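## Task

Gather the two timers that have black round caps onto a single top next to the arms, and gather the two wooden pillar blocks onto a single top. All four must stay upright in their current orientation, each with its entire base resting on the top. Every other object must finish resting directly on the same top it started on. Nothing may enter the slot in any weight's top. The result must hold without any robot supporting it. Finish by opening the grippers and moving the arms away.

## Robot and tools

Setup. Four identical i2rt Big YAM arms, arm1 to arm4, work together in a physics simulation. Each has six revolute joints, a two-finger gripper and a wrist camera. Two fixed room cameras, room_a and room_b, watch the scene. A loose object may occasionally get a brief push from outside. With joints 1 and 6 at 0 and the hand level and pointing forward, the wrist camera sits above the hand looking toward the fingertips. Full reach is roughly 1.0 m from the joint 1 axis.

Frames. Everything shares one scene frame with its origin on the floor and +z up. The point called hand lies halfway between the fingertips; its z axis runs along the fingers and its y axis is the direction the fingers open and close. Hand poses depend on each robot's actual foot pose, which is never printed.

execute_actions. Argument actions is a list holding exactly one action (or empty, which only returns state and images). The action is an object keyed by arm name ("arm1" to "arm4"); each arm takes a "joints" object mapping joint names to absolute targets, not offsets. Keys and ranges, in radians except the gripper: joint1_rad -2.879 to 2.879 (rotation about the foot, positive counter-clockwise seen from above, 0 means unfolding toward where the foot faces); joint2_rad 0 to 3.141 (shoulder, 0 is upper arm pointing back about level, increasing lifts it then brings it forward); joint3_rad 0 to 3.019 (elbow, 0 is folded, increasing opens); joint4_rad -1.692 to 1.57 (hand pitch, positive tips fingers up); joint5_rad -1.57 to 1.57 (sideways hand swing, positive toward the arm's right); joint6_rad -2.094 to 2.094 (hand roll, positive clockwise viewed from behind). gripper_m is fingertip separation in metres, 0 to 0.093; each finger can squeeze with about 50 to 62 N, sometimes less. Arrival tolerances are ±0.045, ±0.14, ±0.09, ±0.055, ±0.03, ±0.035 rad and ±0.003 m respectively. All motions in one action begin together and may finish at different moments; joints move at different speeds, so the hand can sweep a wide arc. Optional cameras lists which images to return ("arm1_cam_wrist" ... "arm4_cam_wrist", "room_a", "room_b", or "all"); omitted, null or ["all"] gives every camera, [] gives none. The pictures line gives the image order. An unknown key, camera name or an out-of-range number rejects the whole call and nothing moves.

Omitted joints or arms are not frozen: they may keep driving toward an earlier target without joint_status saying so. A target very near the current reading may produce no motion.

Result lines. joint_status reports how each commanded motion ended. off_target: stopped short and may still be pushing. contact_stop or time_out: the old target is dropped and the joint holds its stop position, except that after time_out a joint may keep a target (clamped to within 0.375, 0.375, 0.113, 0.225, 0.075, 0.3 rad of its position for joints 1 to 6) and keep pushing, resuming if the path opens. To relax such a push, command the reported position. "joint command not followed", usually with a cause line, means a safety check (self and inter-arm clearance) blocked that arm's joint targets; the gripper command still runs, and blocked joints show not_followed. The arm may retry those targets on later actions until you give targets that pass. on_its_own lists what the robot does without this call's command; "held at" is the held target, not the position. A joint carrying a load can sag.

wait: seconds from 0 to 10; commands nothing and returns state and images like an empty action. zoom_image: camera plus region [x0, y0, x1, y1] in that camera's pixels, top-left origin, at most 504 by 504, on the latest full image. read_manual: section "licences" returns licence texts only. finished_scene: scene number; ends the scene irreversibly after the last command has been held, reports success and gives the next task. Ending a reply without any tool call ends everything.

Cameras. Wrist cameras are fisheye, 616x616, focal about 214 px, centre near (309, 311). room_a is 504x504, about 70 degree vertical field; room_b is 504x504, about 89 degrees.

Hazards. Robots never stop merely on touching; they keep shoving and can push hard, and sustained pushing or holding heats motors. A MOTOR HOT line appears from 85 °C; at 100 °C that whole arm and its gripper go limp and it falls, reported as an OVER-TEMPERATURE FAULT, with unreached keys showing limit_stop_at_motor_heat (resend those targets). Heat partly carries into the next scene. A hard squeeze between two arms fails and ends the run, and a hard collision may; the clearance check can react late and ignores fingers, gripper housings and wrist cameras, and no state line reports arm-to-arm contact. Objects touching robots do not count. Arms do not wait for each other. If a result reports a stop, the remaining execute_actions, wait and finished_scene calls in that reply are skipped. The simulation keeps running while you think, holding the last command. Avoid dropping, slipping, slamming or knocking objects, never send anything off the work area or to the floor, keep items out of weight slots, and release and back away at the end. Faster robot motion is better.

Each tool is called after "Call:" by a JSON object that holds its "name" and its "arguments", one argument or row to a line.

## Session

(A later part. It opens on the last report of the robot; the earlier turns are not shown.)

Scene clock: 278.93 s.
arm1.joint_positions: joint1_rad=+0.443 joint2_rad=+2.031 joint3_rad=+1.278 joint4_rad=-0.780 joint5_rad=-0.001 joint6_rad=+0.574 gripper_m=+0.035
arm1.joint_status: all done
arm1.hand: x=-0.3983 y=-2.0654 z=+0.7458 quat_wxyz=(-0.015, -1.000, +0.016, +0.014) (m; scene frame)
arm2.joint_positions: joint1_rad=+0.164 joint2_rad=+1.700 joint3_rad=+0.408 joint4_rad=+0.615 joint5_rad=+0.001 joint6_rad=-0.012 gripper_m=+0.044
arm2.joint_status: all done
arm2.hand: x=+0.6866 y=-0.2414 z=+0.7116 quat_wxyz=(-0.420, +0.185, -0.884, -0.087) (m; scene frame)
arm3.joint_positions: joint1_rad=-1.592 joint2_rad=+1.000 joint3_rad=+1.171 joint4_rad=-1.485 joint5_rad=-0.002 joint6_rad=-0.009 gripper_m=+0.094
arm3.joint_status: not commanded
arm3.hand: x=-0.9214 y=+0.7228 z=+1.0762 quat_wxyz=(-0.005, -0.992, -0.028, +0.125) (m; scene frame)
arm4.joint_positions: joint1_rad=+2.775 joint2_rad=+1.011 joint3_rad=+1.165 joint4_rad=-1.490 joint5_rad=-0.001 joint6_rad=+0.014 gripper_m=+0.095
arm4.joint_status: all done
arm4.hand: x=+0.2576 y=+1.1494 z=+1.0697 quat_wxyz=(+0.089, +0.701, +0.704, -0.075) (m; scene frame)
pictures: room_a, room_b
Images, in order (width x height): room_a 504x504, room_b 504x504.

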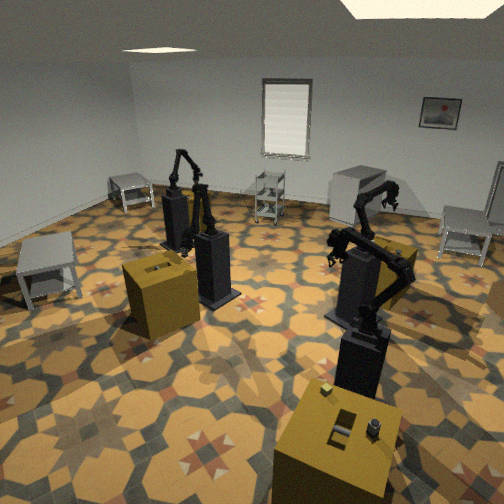

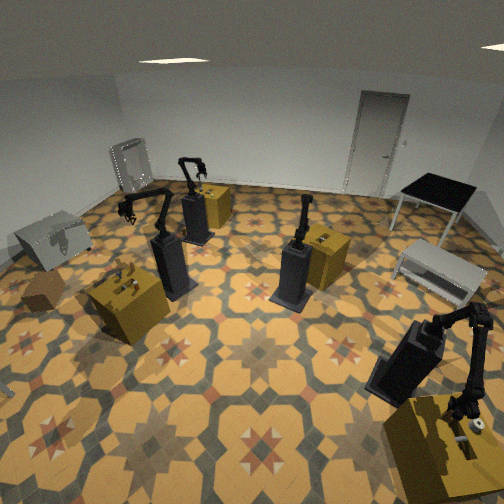

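Call:
{"name": "execute_actions", "arguments": {
  "actions": [
    {"arm1":{"joints":{"joint1_rad":-1.843,"joint6_rad":1.57}},"arm2":{"joints":{"joint1_rad":1.352,"joint2_rad":2.53,"joint3_rad":2.39,"joint4_rad":-0.50}},"arm4":{"joints":{"joint2_rad":2.30,"joint3_rad":1.57,"joint4_rad":0.375}}}
  ],
  "cameras": ["arm4_cam_wrist","arm2_cam_wrist","room_a","room_b"]
}}

Scene clock: 295.00 s.
arm1.joint_positions: joint1_rad=-1.848 joint2_rad=+2.031 joint3_rad=+1.278 joint4_rad=-0.780 joint5_rad=+0.001 joint6_rad=+1.563 gripper_m=+0.035
arm1.joint_status: all done
arm1.hand: x=+0.1593 y=-1.2574 z=+0.7410 quat_wxyz=(+0.004, +0.085, +0.996, +0.015) (m; scene frame)
arm2.joint_positions: joint1_rad=+1.350 joint2_rad=+2.519 joint3_rad=+2.353 joint4_rad=-0.496 joint5_rad=-0.001 joint6_rad=-0.011 gripper_m=+0.044
arm2.joint_status: all done
arm2.hand: x=+0.2694 y=+0.5273 z=+0.8254 quat_wxyz=(-0.308, +0.643, -0.626, -0.317) (m; scene frame)
arm3.joint_positions: joint1_rad=-1.592 joint2_rad=+1.000 joint3_rad=+1.171 joint4_rad=-1.485 joint5_rad=-0.002 joint6_rad=-0.009 gripper_m=+0.094
arm3.joint_status: not commanded
arm3.hand: x=-0.9214 y=+0.7228 z=+1.0762 quat_wxyz=(-0.005, -0.992, -0.028, +0.125) (m; scene frame)
arm4.joint_positions: joint1_rad=+2.775 joint2_rad=+2.325 joint3_rad=+1.541 joint4_rad=+0.354 joint5_rad=-0.001 joint6_rad=+0.014 gripper_m=+0.095
arm4.joint_status: all done
arm4.hand: x=+0.2727 y=+0.6386 z=+0.7494 quat_wxyz=(+0.392, +0.596, +0.595, -0.370) (m; scene frame)
pictures: arm2_cam_wrist, arm4_cam_wrist, room_a, room_b
Images, in order (width x height): arm2_cam_wrist 616x616, arm4_cam_wrist 616x616, room_a 504x504, room_b 504x504.

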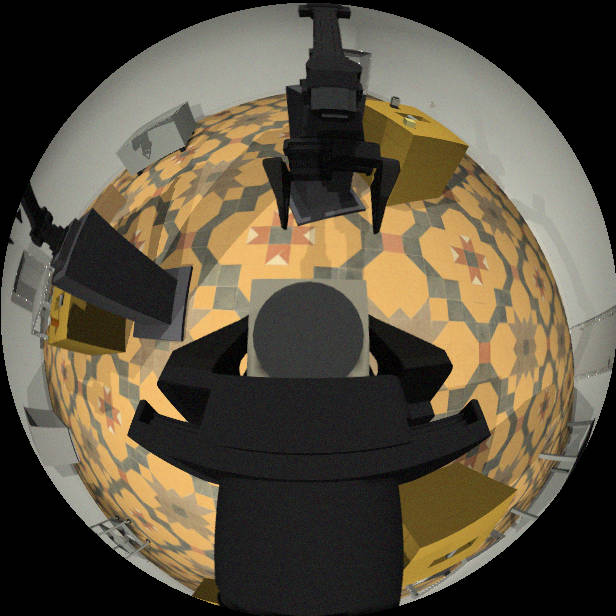

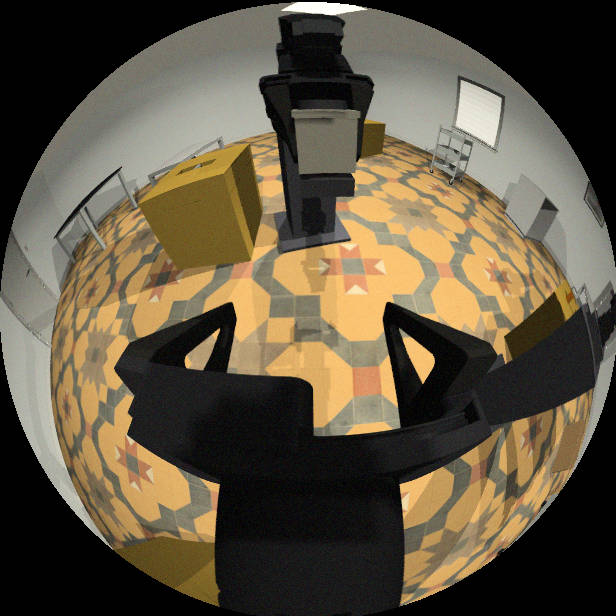

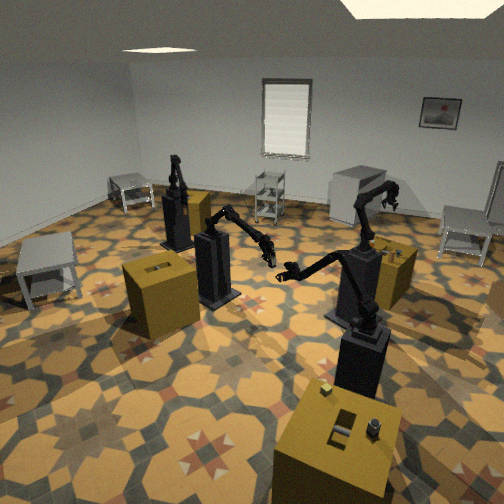

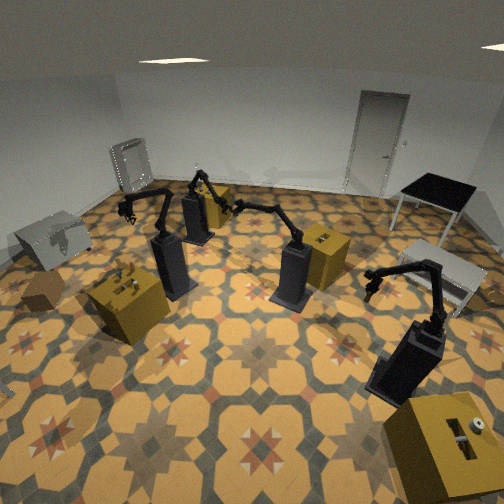

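Call:
{"name": "zoom_image", "arguments": {
  "camera": "arm4_cam_wrist",
  "region": [230, 50, 410, 230]
}}

Call:
{"name": "zoom_image", "arguments": {
  "camera": "room_a",
  "region": [235, 220, 325, 310]
}}

Call:
{"name": "zoom_image", "arguments": {
  "camera": "room_b",
  "region": [340, 250, 420, 330]
}}

Region (230, 50, 410, 230) of arm4_cam_wrist's 616x616 image, scaled by 2.800, with more detail than that image has.

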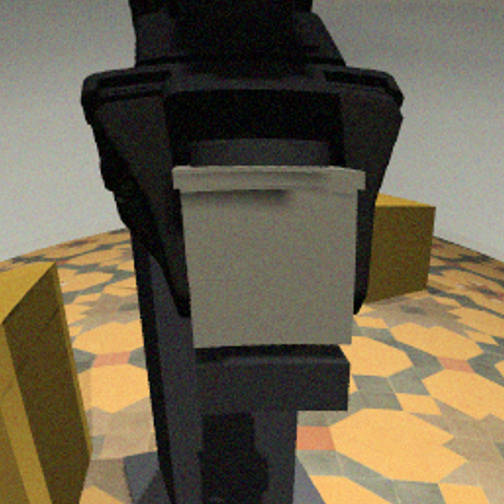

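Region (235, 220, 325, 310) of room_a's 504x504 image, scaled by 5.600, with more detail than that image has.

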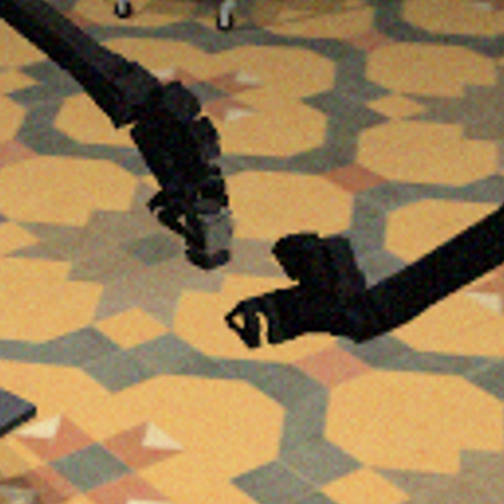

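Region (340, 250, 420, 330) of room_b's 504x504 image, scaled by 6.300, with more detail than that image has.

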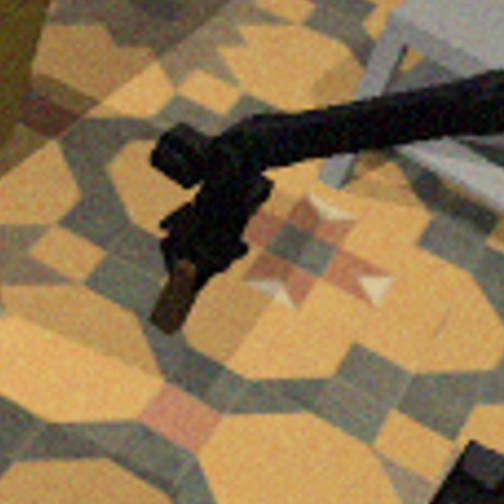

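Call:
{"name": "execute_actions", "arguments": {
  "actions": [
    {"arm2":{"joints":{"joint1_rad":0.164,"joint2_rad":1.75,"joint3_rad":0.43,"joint4_rad":0.65}},"arm4":{"joints":{"joint2_rad":2.0}}}
  ],
  "cameras": []
}}

Call:
{"name": "execute_actions", "arguments": {
  "actions": [
    {"arm2":{"joints":{"joint2_rad":2.15,"joint3_rad":0.525,"joint4_rad":0.96}}}
  ],
  "cameras": ["arm2_cam_wrist","room_a"]
}}

Scene clock: 344.80 s.
arm1.joint_positions: joint1_rad=-1.848 joint2_rad=+2.031 joint3_rad=+1.278 joint4_rad=-0.780 joint5_rad=+0.001 joint6_rad=+1.563 gripper_m=+0.035
arm1.joint_status: not commanded
arm1.hand: x=+0.1593 y=-1.2574 z=+0.7410 quat_wxyz=(+0.004, +0.085, +0.996, +0.015) (m; scene frame)
arm2.joint_positions: joint1_rad=+0.168 joint2_rad=+1.766 joint3_rad=+0.424 joint4_rad=+0.629 joint5_rad=+0.000 joint6_rad=-0.009 gripper_m=+0.044
arm2.joint_status: all done
arm2.hand: x=+0.6859 y=-0.2394 z=+0.6918 quat_wxyz=(-0.404, +0.187, -0.891, -0.086) (m; scene frame)
arm3.joint_positions: joint1_rad=-1.592 joint2_rad=+1.000 joint3_rad=+1.171 joint4_rad=-1.485 joint5_rad=-0.002 joint6_rad=-0.009 gripper_m=+0.094
arm3.joint_status: not commanded
arm3.hand: x=-0.9214 y=+0.7228 z=+1.0762 quat_wxyz=(-0.005, -0.992, -0.028, +0.125) (m; scene frame)
arm4.joint_positions: joint1_rad=+2.775 joint2_rad=+1.997 joint3_rad=+1.556 joint4_rad=+0.371 joint5_rad=-0.001 joint6_rad=+0.014 gripper_m=+0.095
arm4.joint_status: all done
arm4.hand: x=+0.2687 y=+0.6312 z=+1.0284 quat_wxyz=(+0.494, +0.519, +0.516, -0.469) (m; scene frame)
pictures: none
No camera images: the call's "cameras" was empty. Leave "cameras" out to get every camera's image.

Scene clock: 345.90 s.
arm1.joint_positions: joint1_rad=-1.848 joint2_rad=+2.031 joint3_rad=+1.278 joint4_rad=-0.780 joint5_rad=+0.001 joint6_rad=+1.563 gripper_m=+0.035
arm1.joint_status: not commanded
arm1.hand: x=+0.1593 y=-1.2574 z=+0.7410 quat_wxyz=(+0.004, +0.085, +0.996, +0.015) (m; scene frame)
arm2.joint_positions: joint1_rad=+0.168 joint2_rad=+2.151 joint3_rad=+0.522 joint4_rad=+0.940 joint5_rad=+0.000 joint6_rad=-0.009 gripper_m=+0.044
arm2.joint_status: all done
arm2.hand: x=+0.7024 y=-0.2314 z=+0.6076 quat_wxyz=(-0.415, +0.186, -0.886, -0.087) (m; scene frame)
arm3.joint_positions: joint1_rad=-1.592 joint2_rad=+1.000 joint3_rad=+1.171 joint4_rad=-1.485 joint5_rad=-0.002 joint6_rad=-0.009 gripper_m=+0.094
arm3.joint_status: not commanded
arm3.hand: x=-0.9214 y=+0.7228 z=+1.0762 quat_wxyz=(-0.005, -0.992, -0.028, +0.125) (m; scene frame)
arm4.joint_positions: joint1_rad=+2.775 joint2_rad=+1.997 joint3_rad=+1.556 joint4_rad=+0.371 joint5_rad=-0.001 joint6_rad=+0.014 gripper_m=+0.095
arm4.joint_status: not commanded
arm4.hand: x=+0.2687 y=+0.6312 z=+1.0284 quat_wxyz=(+0.494, +0.519, +0.516, -0.469) (m; scene frame)
pictures: arm2_cam_wrist, room_a
Images, in order (width x height): arm2_cam_wrist 616x616, room_a 504x504.

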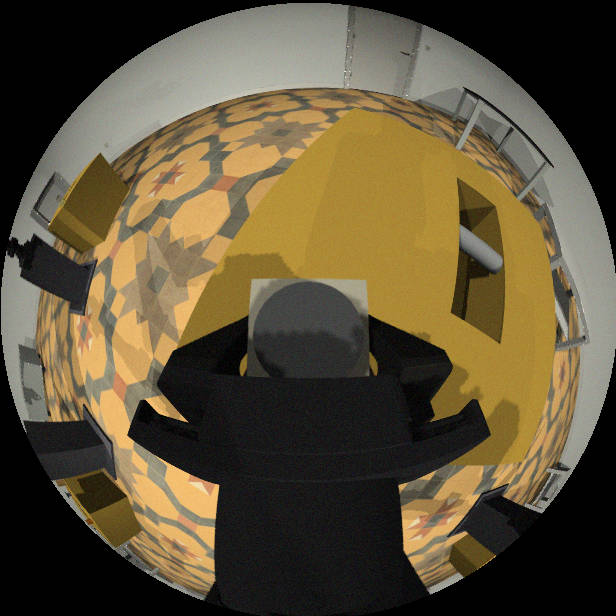

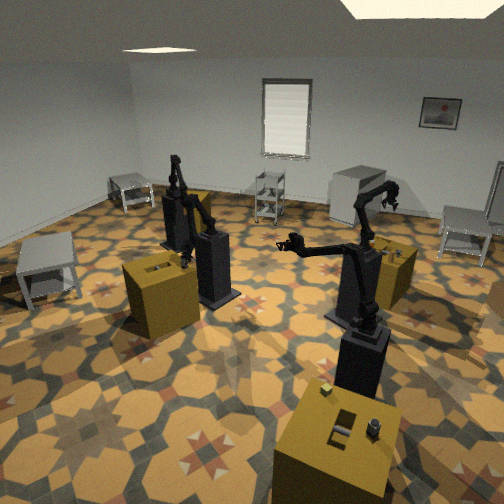

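Call:
{"name": "execute_actions", "arguments": {
  "actions": [
    {"arm2":{"joints":{"gripper_m":0.065}}}
  ],
  "cameras": []
}}

Call:
{"name": "execute_actions", "arguments": {
  "actions": [
    {"arm2":{"joints":{"joint2_rad":2.08,"joint3_rad":0.475,"joint4_rad":0.93}}}
  ],
  "cameras": ["arm2_cam_wrist","room_a"]
}}

Call:
{"name": "zoom_image", "arguments": {
  "camera": "room_a",
  "region": [160, 235, 210, 285]
}}

Scene clock: 359.63 s.
arm1.joint_positions: joint1_rad=-1.848 joint2_rad=+2.031 joint3_rad=+1.278 joint4_rad=-0.780 joint5_rad=+0.001 joint6_rad=+1.563 gripper_m=+0.035
arm1.joint_status: not commanded
arm1.hand: x=+0.1593 y=-1.2574 z=+0.7410 quat_wxyz=(+0.004, +0.085, +0.996, +0.015) (m; scene frame)
arm2.joint_positions: joint1_rad=+0.168 joint2_rad=+2.151 joint3_rad=+0.522 joint4_rad=+0.944 joint5_rad=+0.000 joint6_rad=-0.009 gripper_m=+0.065
arm2.joint_status: all done
arm2.hand: x=+0.7030 y=-0.2312 z=+0.6084 quat_wxyz=(-0.416, +0.186, -0.886, -0.088) (m; scene frame)
arm3.joint_positions: joint1_rad=-1.592 joint2_rad=+1.000 joint3_rad=+1.171 joint4_rad=-1.485 joint5_rad=-0.002 joint6_rad=-0.009 gripper_m=+0.094
arm3.joint_status: not commanded
arm3.hand: x=-0.9214 y=+0.7228 z=+1.0762 quat_wxyz=(-0.005, -0.992, -0.028, +0.125) (m; scene frame)
arm4.joint_positions: joint1_rad=+2.775 joint2_rad=+1.997 joint3_rad=+1.556 joint4_rad=+0.371 joint5_rad=-0.001 joint6_rad=+0.014 gripper_m=+0.095
arm4.joint_status: not commanded
arm4.hand: x=+0.2687 y=+0.6312 z=+1.0284 quat_wxyz=(+0.494, +0.519, +0.516, -0.469) (m; scene frame)
pictures: none
No camera images: the call's "cameras" was empty. Leave "cameras" out to get every camera's image.

Scene clock: 360.33 s.
arm1.joint_positions: joint1_rad=-1.848 joint2_rad=+2.031 joint3_rad=+1.278 joint4_rad=-0.780 joint5_rad=+0.001 joint6_rad=+1.563 gripper_m=+0.035
arm1.joint_status: not commanded
arm1.hand: x=+0.1593 y=-1.2574 z=+0.7410 quat_wxyz=(+0.004, +0.085, +0.996, +0.015) (m; scene frame)
arm2.joint_positions: joint1_rad=+0.168 joint2_rad=+2.082 joint3_rad=+0.474 joint4_rad=+0.938 joint5_rad=+0.000 joint6_rad=-0.009 gripper_m=+0.065
arm2.joint_status: all done
arm2.hand: x=+0.6945 y=-0.2351 z=+0.6287 quat_wxyz=(-0.423, +0.185, -0.882, -0.089) (m; scene frame)
arm3.joint_positions: joint1_rad=-1.592 joint2_rad=+1.000 joint3_rad=+1.171 joint4_rad=-1.485 joint5_rad=-0.002 joint6_rad=-0.009 gripper_m=+0.094
arm3.joint_status: not commanded
arm3.hand: x=-0.9214 y=+0.7228 z=+1.0762 quat_wxyz=(-0.005, -0.992, -0.028, +0.125) (m; scene frame)
arm4.joint_positions: joint1_rad=+2.775 joint2_rad=+1.997 joint3_rad=+1.556 joint4_rad=+0.371 joint5_rad=-0.001 joint6_rad=+0.014 gripper_m=+0.095
arm4.joint_status: not commanded
arm4.hand: x=+0.2687 y=+0.6312 z=+1.0284 quat_wxyz=(+0.494, +0.519, +0.516, -0.469) (m; scene frame)
pictures: arm2_cam_wrist, room_a
Images, in order (width x height): arm2_cam_wrist 616x616, room_a 504x504.

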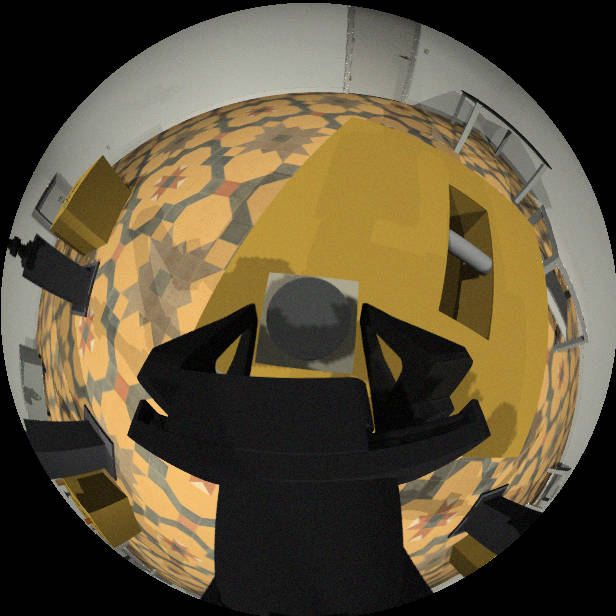

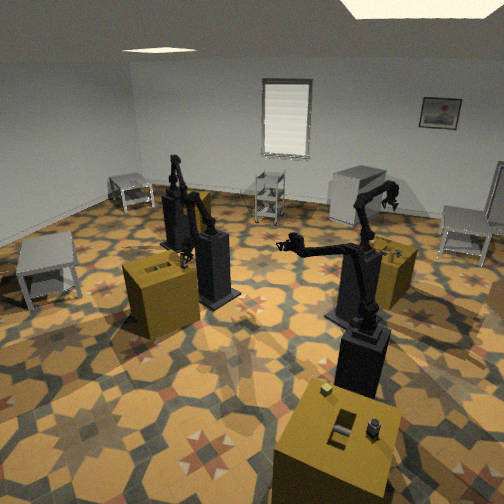

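Region (160, 235, 210, 285) of room_a's 504x504 image, scaled by 10.080, with more detail than that image has.

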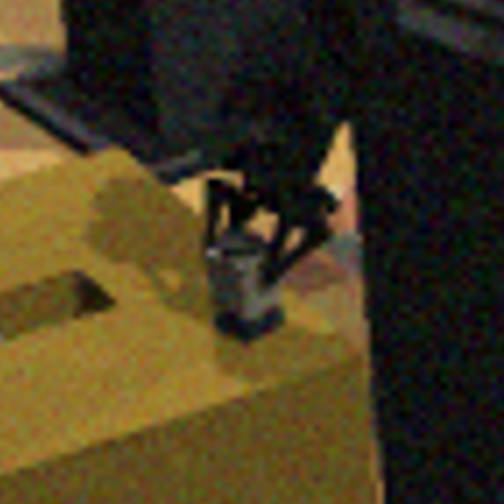

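Call:
{"name": "execute_actions", "arguments": {
  "actions": [
    {"arm2":{"joints":{"gripper_m":0.03}}}
  ],
  "cameras": ["arm2_cam_wrist"]
}}

Call:
{"name": "execute_actions", "arguments": {
  "actions": [
    {"arm2":{"joints":{"joint2_rad":1.65,"joint3_rad":0.42,"joint4_rad":0.57}}}
  ],
  "cameras": []
}}

Call:
{"name": "execute_actions", "arguments": {
  "actions": [
    {"arm2":{"joints":{"joint1_rad":1.352,"joint2_rad":2.53,"joint3_rad":2.39,"joint4_rad":-0.505}},"arm4":{"joints":{"joint1_rad":2.755,"joint2_rad":2.21,"joint3_rad":1.60,"joint4_rad":0.09}}}
  ],
  "cameras": ["arm4_cam_wrist","arm2_cam_wrist","room_a"]
}}

Call:
{"name": "zoom_image", "arguments": {
  "camera": "arm4_cam_wrist",
  "region": [220, 50, 400, 230]
}}

Scene clock: 372.97 s.
arm1.joint_positions: joint1_rad=-1.848 joint2_rad=+2.031 joint3_rad=+1.278 joint4_rad=-0.780 joint5_rad=+0.001 joint6_rad=+1.563 gripper_m=+0.035
arm1.joint_status: not commanded
arm1.hand: x=+0.1593 y=-1.2574 z=+0.7410 quat_wxyz=(+0.004, +0.085, +0.996, +0.015) (m; scene frame)
arm2.joint_positions: joint1_rad=+0.168 joint2_rad=+2.082 joint3_rad=+0.474 joint4_rad=+0.938 joint5_rad=+0.000 joint6_rad=-0.009 gripper_m=+0.047
arm2.joint_status: gripper_m off_target (ended at +0.047, target +0.030)
arm2.hand: x=+0.6945 y=-0.2351 z=+0.6287 quat_wxyz=(-0.423, +0.185, -0.882, -0.089) (m; scene frame)
arm3.joint_positions: joint1_rad=-1.592 joint2_rad=+1.000 joint3_rad=+1.171 joint4_rad=-1.485 joint5_rad=-0.002 joint6_rad=-0.009 gripper_m=+0.094
arm3.joint_status: not commanded
arm3.hand: x=-0.9214 y=+0.7228 z=+1.0762 quat_wxyz=(-0.005, -0.992, -0.028, +0.125) (m; scene frame)
arm4.joint_positions: joint1_rad=+2.775 joint2_rad=+1.997 joint3_rad=+1.556 joint4_rad=+0.371 joint5_rad=-0.001 joint6_rad=+0.014 gripper_m=+0.095
arm4.joint_status: not commanded
arm4.hand: x=+0.2687 y=+0.6312 z=+1.0284 quat_wxyz=(+0.494, +0.519, +0.516, -0.469) (m; scene frame)
pictures: arm2_cam_wrist
Images, in order (width x height): arm2_cam_wrist 616x616.

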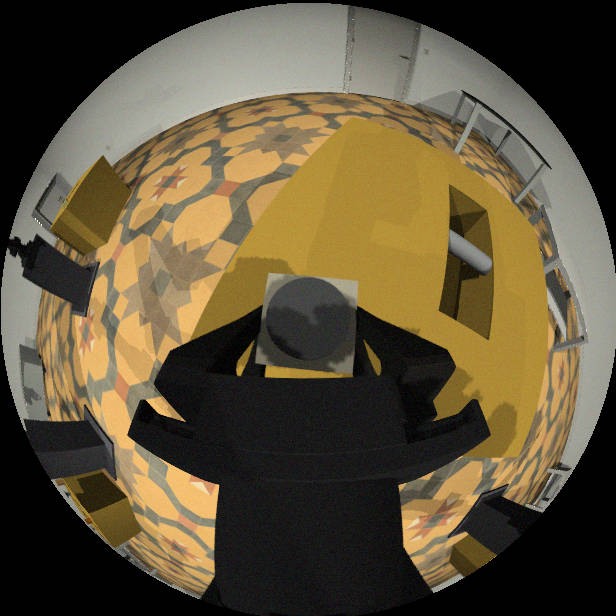

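Scene clock: 374.13 s.
arm1.joint_positions: joint1_rad=-1.848 joint2_rad=+2.031 joint3_rad=+1.278 joint4_rad=-0.780 joint5_rad=+0.001 joint6_rad=+1.563 gripper_m=+0.035
arm1.joint_status: not commanded
arm1.hand: x=+0.1593 y=-1.2574 z=+0.7410 quat_wxyz=(+0.004, +0.085, +0.996, +0.015) (m; scene frame)
arm2.joint_positions: joint1_rad=+0.168 joint2_rad=+1.651 joint3_rad=+0.411 joint4_rad=+0.575 joint5_rad=+0.000 joint6_rad=-0.009 gripper_m=+0.047
arm2.joint_status: all done
arm2.hand: x=+0.6884 y=-0.2386 z=+0.7252 quat_wxyz=(-0.425, +0.185, -0.881, -0.090) (m; scene frame)
arm3.joint_positions: joint1_rad=-1.592 joint2_rad=+1.000 joint3_rad=+1.171 joint4_rad=-1.485 joint5_rad=-0.002 joint6_rad=-0.009 gripper_m=+0.094
arm3.joint_status: not commanded
arm3.hand: x=-0.9214 y=+0.7228 z=+1.0762 quat_wxyz=(-0.005, -0.992, -0.028, +0.125) (m; scene frame)
arm4.joint_positions: joint1_rad=+2.775 joint2_rad=+1.997 joint3_rad=+1.556 joint4_rad=+0.371 joint5_rad=-0.001 joint6_rad=+0.014 gripper_m=+0.095
arm4.joint_status: not commanded
arm4.hand: x=+0.2687 y=+0.6312 z=+1.0284 quat_wxyz=(+0.494, +0.519, +0.516, -0.469) (m; scene frame)
pictures: none
No camera images: the call's "cameras" was empty. Leave "cameras" out to get every camera's image.

Scene clock: 376.30 s.
arm1.joint_positions: joint1_rad=-1.848 joint2_rad=+2.031 joint3_rad=+1.278 joint4_rad=-0.780 joint5_rad=+0.001 joint6_rad=+1.563 gripper_m=+0.035
arm1.joint_status: not commanded
arm1.hand: x=+0.1593 y=-1.2574 z=+0.7410 quat_wxyz=(+0.004, +0.085, +0.996, +0.015) (m; scene frame)
arm2.joint_positions: joint1_rad=+1.350 joint2_rad=+2.518 joint3_rad=+2.354 joint4_rad=-0.501 joint5_rad=-0.001 joint6_rad=-0.009 gripper_m=+0.047
arm2.joint_status: all done
arm2.hand: x=+0.2698 y=+0.5267 z=+0.8251 quat_wxyz=(-0.306, +0.643, -0.627, -0.316) (m; scene frame)
arm3.joint_positions: joint1_rad=-1.592 joint2_rad=+1.000 joint3_rad=+1.171 joint4_rad=-1.485 joint5_rad=-0.002 joint6_rad=-0.009 gripper_m=+0.094
arm3.joint_status: not commanded
arm3.hand: x=-0.9214 y=+0.7228 z=+1.0762 quat_wxyz=(-0.005, -0.992, -0.028, +0.125) (m; scene frame)
arm4.joint_positions: joint1_rad=+2.766 joint2_rad=+2.238 joint3_rad=+1.571 joint4_rad=+0.089 joint5_rad=-0.001 joint6_rad=+0.014 gripper_m=+0.095
arm4.joint_status: all done
arm4.hand: x=+0.2644 y=+0.6474 z=+0.7764 quat_wxyz=(+0.345, +0.626, +0.619, -0.327) (m; scene frame)
pictures: arm2_cam_wrist, arm4_cam_wrist, room_a
Images, in order (width x height): arm2_cam_wrist 616x616, arm4_cam_wrist 616x616, room_a 504x504.

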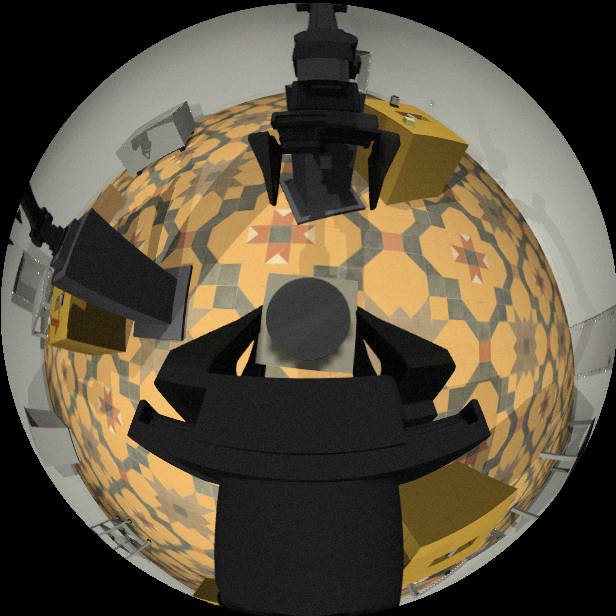

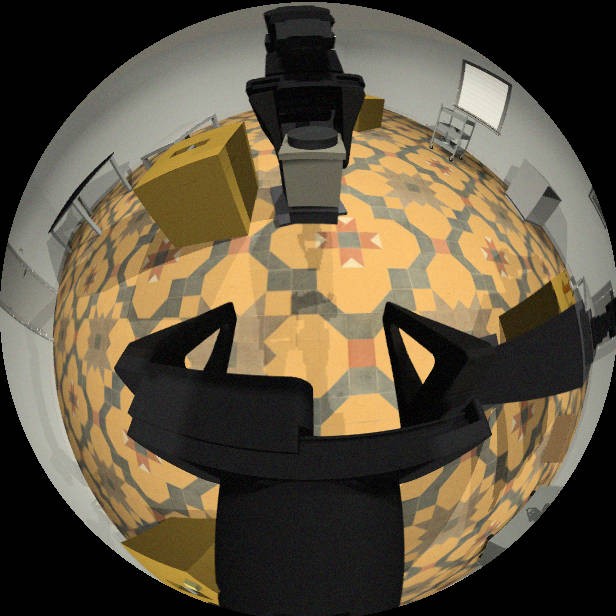

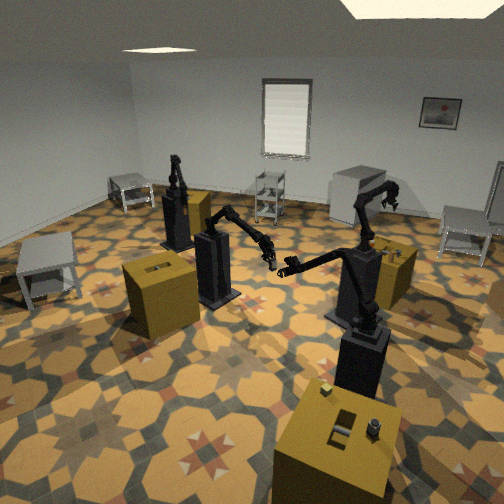

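Region (220, 50, 400, 230) of arm4_cam_wrist's 616x616 image, scaled by 2.800, with more detail than that image has.

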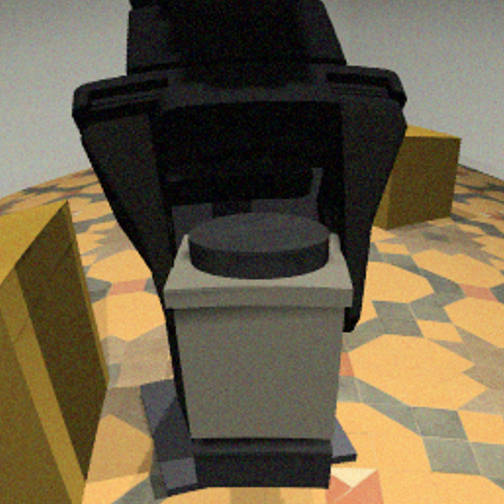

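Call:
{"name": "execute_actions", "arguments": {
  "actions": [
    {"arm4":{"joints":{"joint2_rad":2.40,"joint3_rad":1.91,"joint4_rad":0.10}}}
  ],
  "cameras": ["arm4_cam_wrist","arm2_cam_wrist","room_a"]
}}

Call:
{"name": "zoom_image", "arguments": {
  "camera": "room_a",
  "region": [245, 230, 315, 300]
}}

Scene clock: 423.90 s.
arm1.joint_positions: joint1_rad=-1.848 joint2_rad=+2.031 joint3_rad=+1.278 joint4_rad=-0.780 joint5_rad=+0.001 joint6_rad=+1.563 gripper_m=+0.035
arm1.joint_status: not commanded
arm1.hand: x=+0.1593 y=-1.2574 z=+0.7410 quat_wxyz=(+0.004, +0.085, +0.996, +0.015) (m; scene frame)
arm2.joint_positions: joint1_rad=+1.350 joint2_rad=+2.518 joint3_rad=+2.354 joint4_rad=-0.501 joint5_rad=-0.001 joint6_rad=-0.009 gripper_m=+0.047
arm2.joint_status: not commanded
arm2.hand: x=+0.2698 y=+0.5267 z=+0.8251 quat_wxyz=(-0.306, +0.643, -0.627, -0.316) (m; scene frame)
arm3.joint_positions: joint1_rad=-1.592 joint2_rad=+1.000 joint3_rad=+1.171 joint4_rad=-1.485 joint5_rad=-0.002 joint6_rad=-0.009 gripper_m=+0.094
arm3.joint_status: not commanded
arm3.hand: x=-0.9214 y=+0.7228 z=+1.0762 quat_wxyz=(-0.005, -0.992, -0.028, +0.125) (m; scene frame)
arm4.joint_positions: joint1_rad=+2.766 joint2_rad=+2.400 joint3_rad=+1.861 joint4_rad=+0.089 joint5_rad=-0.001 joint6_rad=+0.014 gripper_m=+0.095
arm4.joint_status: all done
arm4.hand: x=+0.2650 y=+0.5667 z=+0.7942 quat_wxyz=(+0.384, +0.603, +0.596, -0.366) (m; scene frame)
pictures: arm2_cam_wrist, arm4_cam_wrist, room_a
Images, in order (width x height): arm2_cam_wrist 616x616, arm4_cam_wrist 616x616, room_a 504x504.

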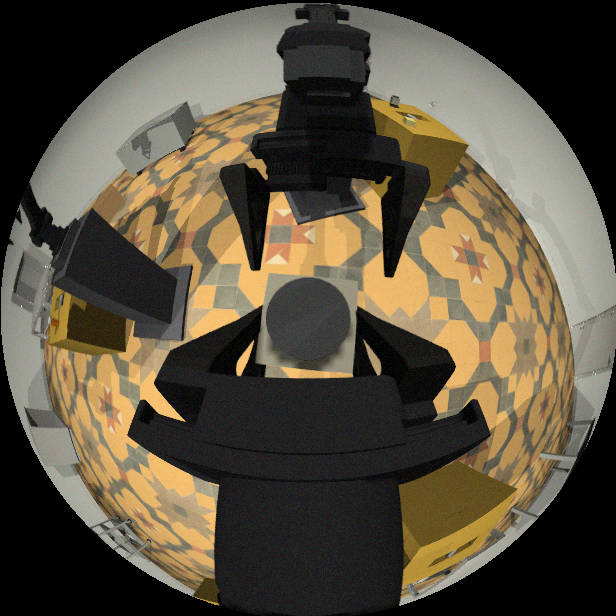

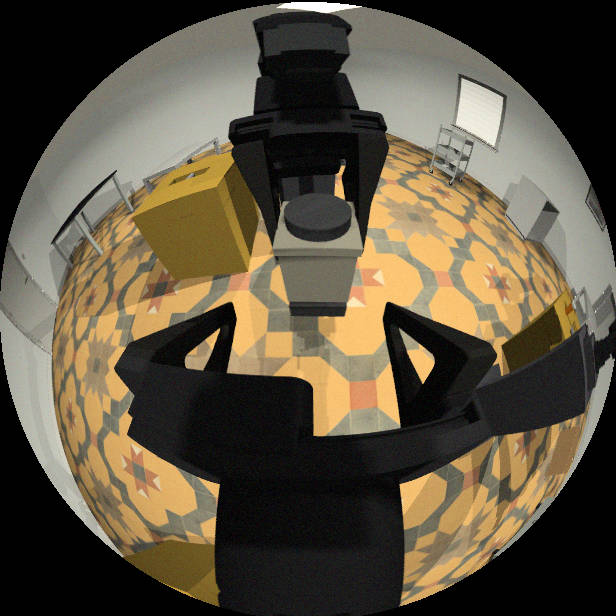

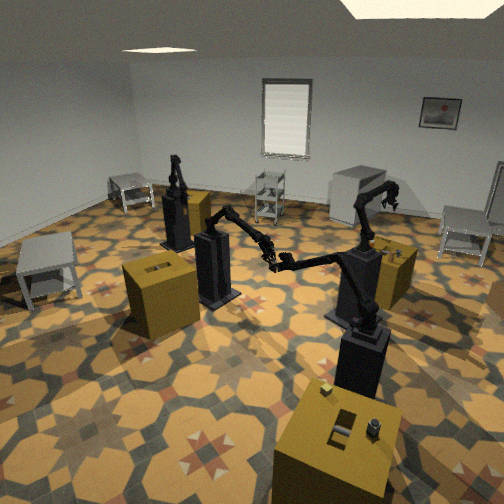

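Region (245, 230, 315, 300) of room_a's 504x504 image, scaled by 7.200, with more detail than that image has.

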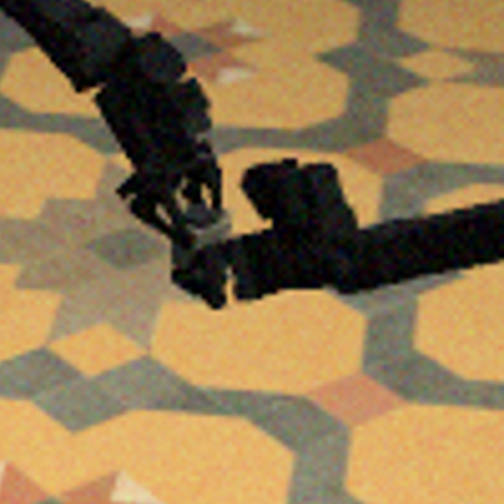

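Call:
{"name": "execute_actions", "arguments": {
  "actions": [
    {"arm4":{"joints":{"joint1_rad":2.745,"joint2_rad":2.565,"joint3_rad":2.165,"joint4_rad":0.0}}}
  ],
  "cameras": ["arm4_cam_wrist","arm2_cam_wrist","room_a"]
}}

Call:
{"name": "zoom_image", "arguments": {
  "camera": "room_a",
  "region": [245, 230, 315, 300]
}}

Scene clock: 446.10 s.
arm1.joint_positions: joint1_rad=-1.848 joint2_rad=+2.031 joint3_rad=+1.278 joint4_rad=-0.780 joint5_rad=+0.001 joint6_rad=+1.563 gripper_m=+0.035
arm1.joint_status: not commanded
arm1.hand: x=+0.1593 y=-1.2574 z=+0.7410 quat_wxyz=(+0.004, +0.085, +0.996, +0.015) (m; scene frame)
arm2.joint_positions: joint1_rad=+1.350 joint2_rad=+2.518 joint3_rad=+2.354 joint4_rad=-0.501 joint5_rad=-0.001 joint6_rad=-0.009 gripper_m=+0.047
arm2.joint_status: not commanded
arm2.hand: x=+0.2698 y=+0.5267 z=+0.8251 quat_wxyz=(-0.306, +0.643, -0.627, -0.316) (m; scene frame)
arm3.joint_positions: joint1_rad=-1.592 joint2_rad=+1.000 joint3_rad=+1.171 joint4_rad=-1.485 joint5_rad=-0.002 joint6_rad=-0.009 gripper_m=+0.094
arm3.joint_status: not commanded
arm3.hand: x=-0.9214 y=+0.7228 z=+1.0762 quat_wxyz=(-0.005, -0.992, -0.028, +0.125) (m; scene frame)
arm4.joint_positions: joint1_rad=+2.755 joint2_rad=+2.568 joint3_rad=+2.113 joint4_rad=+0.006 joint5_rad=-0.001 joint6_rad=+0.014 gripper_m=+0.095
arm4.joint_status: all done
arm4.hand: x=+0.2558 y=+0.5214 z=+0.7657 quat_wxyz=(+0.383, +0.606, +0.592, -0.368) (m; scene frame)
pictures: arm2_cam_wrist, arm4_cam_wrist, room_a
Images, in order (width x height): arm2_cam_wrist 616x616, arm4_cam_wrist 616x616, room_a 504x504.

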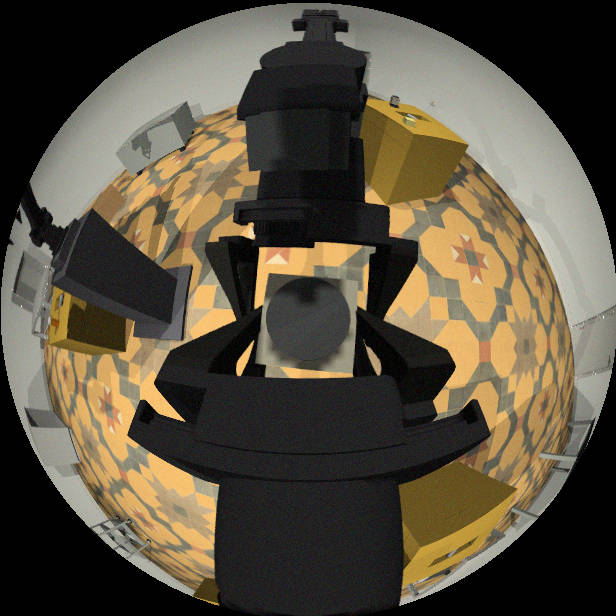

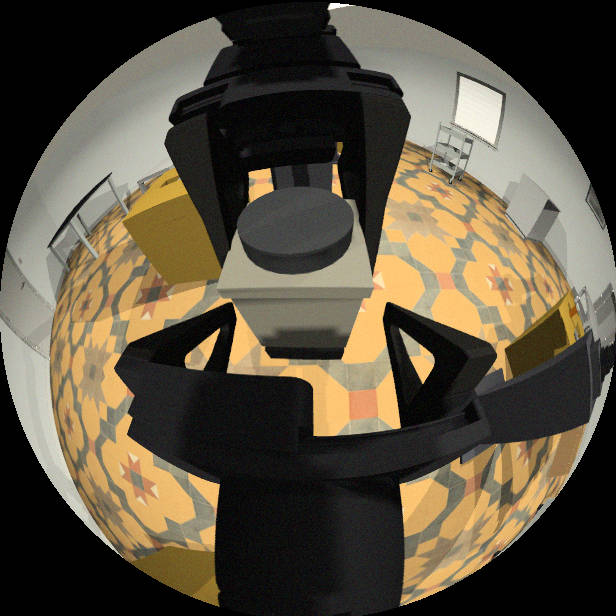

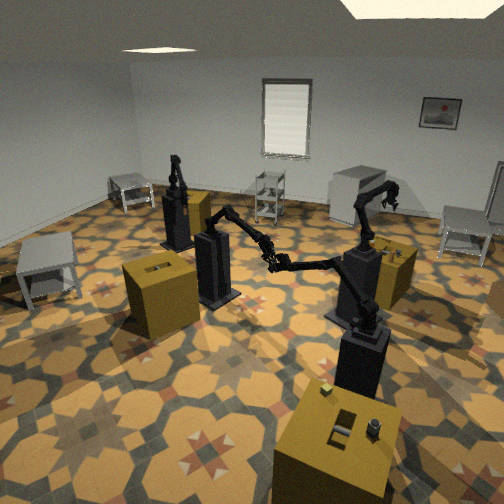

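Region (245, 230, 315, 300) of room_a's 504x504 image, scaled by 7.200, with more detail than that image has.

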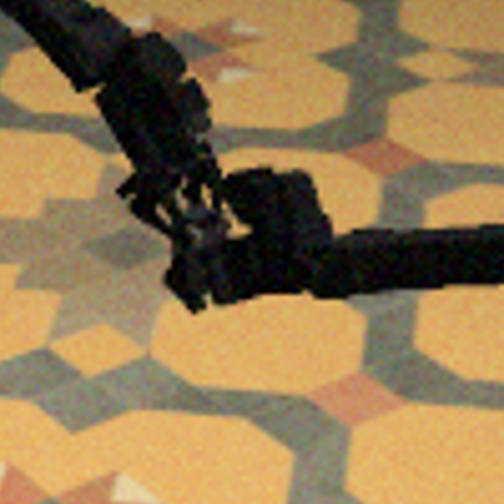

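Call:
{"name": "zoom_image", "arguments": {
  "camera": "arm4_cam_wrist",
  "region": [200, 180, 420, 400]
}}

Region (200, 180, 420, 400) of arm4_cam_wrist's 616x616 image, scaled by 2.291, with more detail than that image has.

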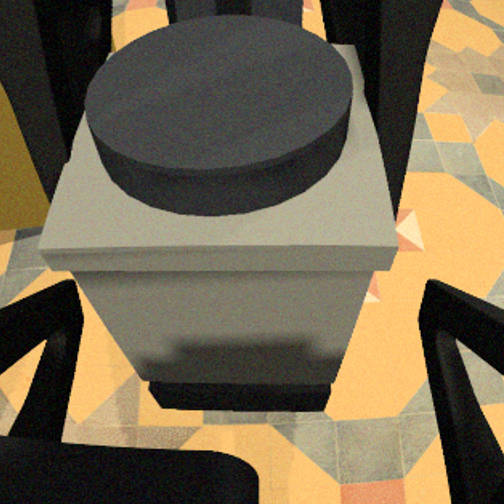

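Call:
{"name": "execute_actions", "arguments": {
  "actions": [
    {"arm4":{"joints":{"joint4_rad":0.05}}}
  ],
  "cameras": []
}}

Call:
{"name": "execute_actions", "arguments": {
  "actions": [
    {"arm4":{"joints":{"gripper_m":0.03}}}
  ],
  "cameras": ["arm4_cam_wrist","arm2_cam_wrist"]
}}

Scene clock: 479.60 s.
arm1.joint_positions: joint1_rad=-1.848 joint2_rad=+2.031 joint3_rad=+1.278 joint4_rad=-0.780 joint5_rad=+0.001 joint6_rad=+1.563 gripper_m=+0.035
arm1.joint_status: not commanded
arm1.hand: x=+0.1593 y=-1.2574 z=+0.7410 quat_wxyz=(+0.004, +0.085, +0.996, +0.015) (m; scene frame)
arm2.joint_positions: joint1_rad=+1.350 joint2_rad=+2.518 joint3_rad=+2.354 joint4_rad=-0.501 joint5_rad=-0.001 joint6_rad=-0.009 gripper_m=+0.047
arm2.joint_status: not commanded
arm2.hand: x=+0.2698 y=+0.5267 z=+0.8251 quat_wxyz=(-0.306, +0.643, -0.627, -0.316) (m; scene frame)
arm3.joint_positions: joint1_rad=-1.592 joint2_rad=+1.000 joint3_rad=+1.171 joint4_rad=-1.485 joint5_rad=-0.002 joint6_rad=-0.009 gripper_m=+0.094
arm3.joint_status: not commanded
arm3.hand: x=-0.9214 y=+0.7228 z=+1.0762 quat_wxyz=(-0.005, -0.992, -0.028, +0.125) (m; scene frame)
arm4.joint_positions: joint1_rad=+2.755 joint2_rad=+2.568 joint3_rad=+2.113 joint4_rad=+0.029 joint5_rad=-0.001 joint6_rad=+0.014 gripper_m=+0.095
arm4.joint_status: all done
arm4.hand: x=+0.2557 y=+0.5190 z=+0.7708 quat_wxyz=(+0.390, +0.602, +0.588, -0.375) (m; scene frame)
pictures: none
No camera images: the call's "cameras" was empty. Leave "cameras" out to get every camera's image.

Scene clock: 480.23 s.
arm1.joint_positions: joint1_rad=-1.848 joint2_rad=+2.031 joint3_rad=+1.278 joint4_rad=-0.780 joint5_rad=+0.001 joint6_rad=+1.563 gripper_m=+0.035
arm1.joint_status: not commanded
arm1.hand: x=+0.1593 y=-1.2574 z=+0.7410 quat_wxyz=(+0.004, +0.085, +0.996, +0.015) (m; scene frame)
arm2.joint_positions: joint1_rad=+1.351 joint2_rad=+2.518 joint3_rad=+2.354 joint4_rad=-0.501 joint5_rad=-0.002 joint6_rad=-0.010 gripper_m=+0.047
arm2.joint_status: not commanded
arm2.hand: x=+0.2678 y=+0.5266 z=+0.8251 quat_wxyz=(-0.305, +0.644, -0.626, -0.316) (m; scene frame)
arm3.joint_positions: joint1_rad=-1.592 joint2_rad=+1.000 joint3_rad=+1.171 joint4_rad=-1.485 joint5_rad=-0.002 joint6_rad=-0.009 gripper_m=+0.094
arm3.joint_status: not commanded
arm3.hand: x=-0.9214 y=+0.7228 z=+1.0762 quat_wxyz=(-0.005, -0.992, -0.028, +0.125) (m; scene frame)
arm4.joint_positions: joint1_rad=+2.755 joint2_rad=+2.568 joint3_rad=+2.113 joint4_rad=+0.030 joint5_rad=-0.001 joint6_rad=+0.010 gripper_m=+0.045
arm4.joint_status: gripper_m off_target (ended at +0.045, target +0.030)
arm4.hand: x=+0.2561 y=+0.5189 z=+0.7710 quat_wxyz=(+0.389, +0.600, +0.589, -0.376) (m; scene frame)
pictures: arm2_cam_wrist, arm4_cam_wrist
Images, in order (width x height): arm2_cam_wrist 616x616, arm4_cam_wrist 616x616.

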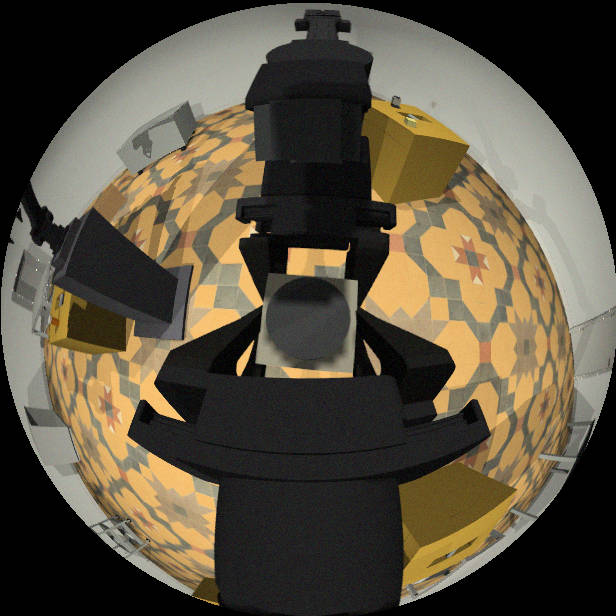

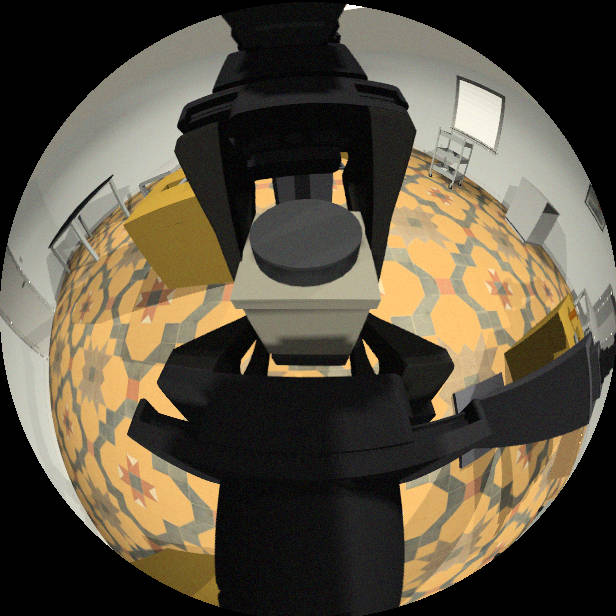

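Call:
{"name": "execute_actions", "arguments": {
  "actions": [
    {"arm2":{"joints":{"gripper_m":0.093}},"arm1":{"joints":{"joint2_rad":2.23,"joint3_rad":1.85,"joint4_rad":-1.15}}}
  ],
  "cameras": []
}}

Call:
{"name": "execute_actions", "arguments": {
  "actions": [
    {"arm2":{"joints":{"joint2_rad":2.3}}}
  ],
  "cameras": ["arm4_cam_wrist","room_a"]
}}

Scene clock: 492.93 s.
arm1.joint_positions: joint1_rad=-1.848 joint2_rad=+2.237 joint3_rad=+1.824 joint4_rad=-1.135 joint5_rad=+0.001 joint6_rad=+1.563 gripper_m=+0.035
arm1.joint_status: all done
arm1.hand: x=+0.1814 y=-1.1330 z=+0.7946 quat_wxyz=(+0.004, +0.085, +0.996, +0.007) (m; scene frame)
arm2.joint_positions: joint1_rad=+1.351 joint2_rad=+2.518 joint3_rad=+2.354 joint4_rad=-0.501 joint5_rad=-0.002 joint6_rad=-0.010 gripper_m=+0.093
arm2.joint_status: all done
arm2.hand: x=+0.2679 y=+0.5266 z=+0.8251 quat_wxyz=(-0.306, +0.644, -0.626, -0.316) (m; scene frame)
arm3.joint_positions: joint1_rad=-1.592 joint2_rad=+1.000 joint3_rad=+1.171 joint4_rad=-1.485 joint5_rad=-0.002 joint6_rad=-0.009 gripper_m=+0.094
arm3.joint_status: not commanded
arm3.hand: x=-0.9214 y=+0.7228 z=+1.0762 quat_wxyz=(-0.005, -0.992, -0.028, +0.125) (m; scene frame)
arm4.joint_positions: joint1_rad=+2.755 joint2_rad=+2.568 joint3_rad=+2.113 joint4_rad=+0.030 joint5_rad=-0.001 joint6_rad=+0.010 gripper_m=+0.045
arm4.joint_status: not commanded
arm4.hand: x=+0.2561 y=+0.5189 z=+0.7710 quat_wxyz=(+0.389, +0.600, +0.589, -0.376) (m; scene frame)
pictures: none
No camera images: the call's "cameras" was empty. Leave "cameras" out to get every camera's image.

Scene clock: 494.50 s.
arm1.joint_positions: joint1_rad=-1.848 joint2_rad=+2.237 joint3_rad=+1.824 joint4_rad=-1.135 joint5_rad=+0.001 joint6_rad=+1.563 gripper_m=+0.035
arm1.joint_status: not commanded
arm1.hand: x=+0.1814 y=-1.1330 z=+0.7946 quat_wxyz=(+0.004, +0.085, +0.996, +0.007) (m; scene frame)
arm2.joint_positions: joint1_rad=+1.351 joint2_rad=+2.289 joint3_rad=+2.380 joint4_rad=-0.504 joint5_rad=-0.002 joint6_rad=-0.010 gripper_m=+0.093
arm2.joint_status: all done
arm2.hand: x=+0.2702 y=+0.5142 z=+1.0497 quat_wxyz=(-0.383, +0.599, -0.583, -0.394) (m; scene frame)
arm3.joint_positions: joint1_rad=-1.592 joint2_rad=+1.000 joint3_rad=+1.171 joint4_rad=-1.485 joint5_rad=-0.002 joint6_rad=-0.009 gripper_m=+0.094
arm3.joint_status: not commanded
arm3.hand: x=-0.9214 y=+0.7228 z=+1.0762 quat_wxyz=(-0.005, -0.992, -0.028, +0.125) (m; scene frame)
arm4.joint_positions: joint1_rad=+2.755 joint2_rad=+2.568 joint3_rad=+2.113 joint4_rad=+0.030 joint5_rad=-0.001 joint6_rad=+0.010 gripper_m=+0.045
arm4.joint_status: not commanded
arm4.hand: x=+0.2561 y=+0.5189 z=+0.7710 quat_wxyz=(+0.389, +0.600, +0.589, -0.376) (m; scene frame)
pictures: arm4_cam_wrist, room_a
Images, in order (width x height): arm4_cam_wrist 616x616, room_a 504x504.

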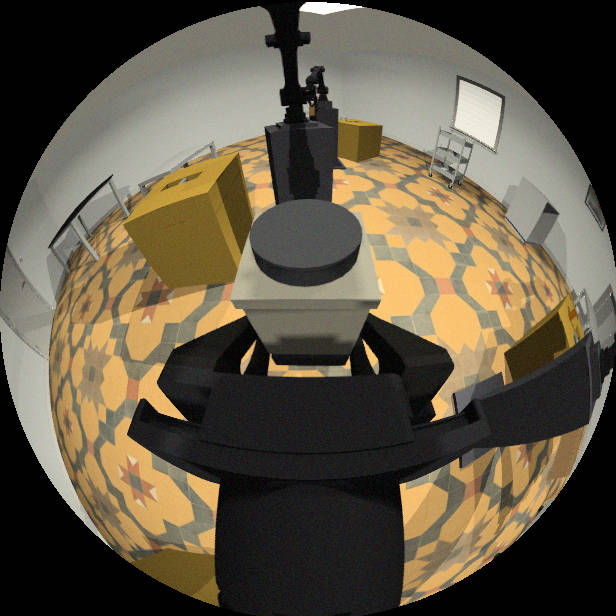

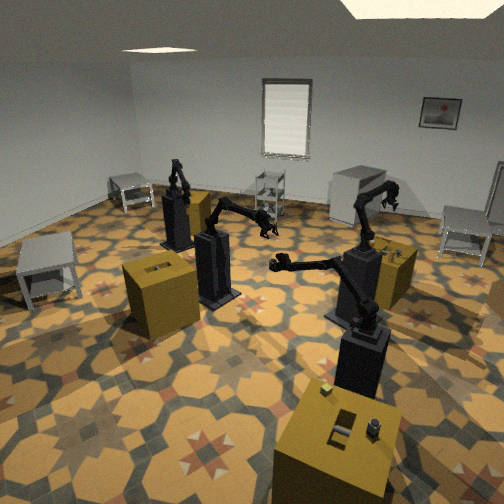

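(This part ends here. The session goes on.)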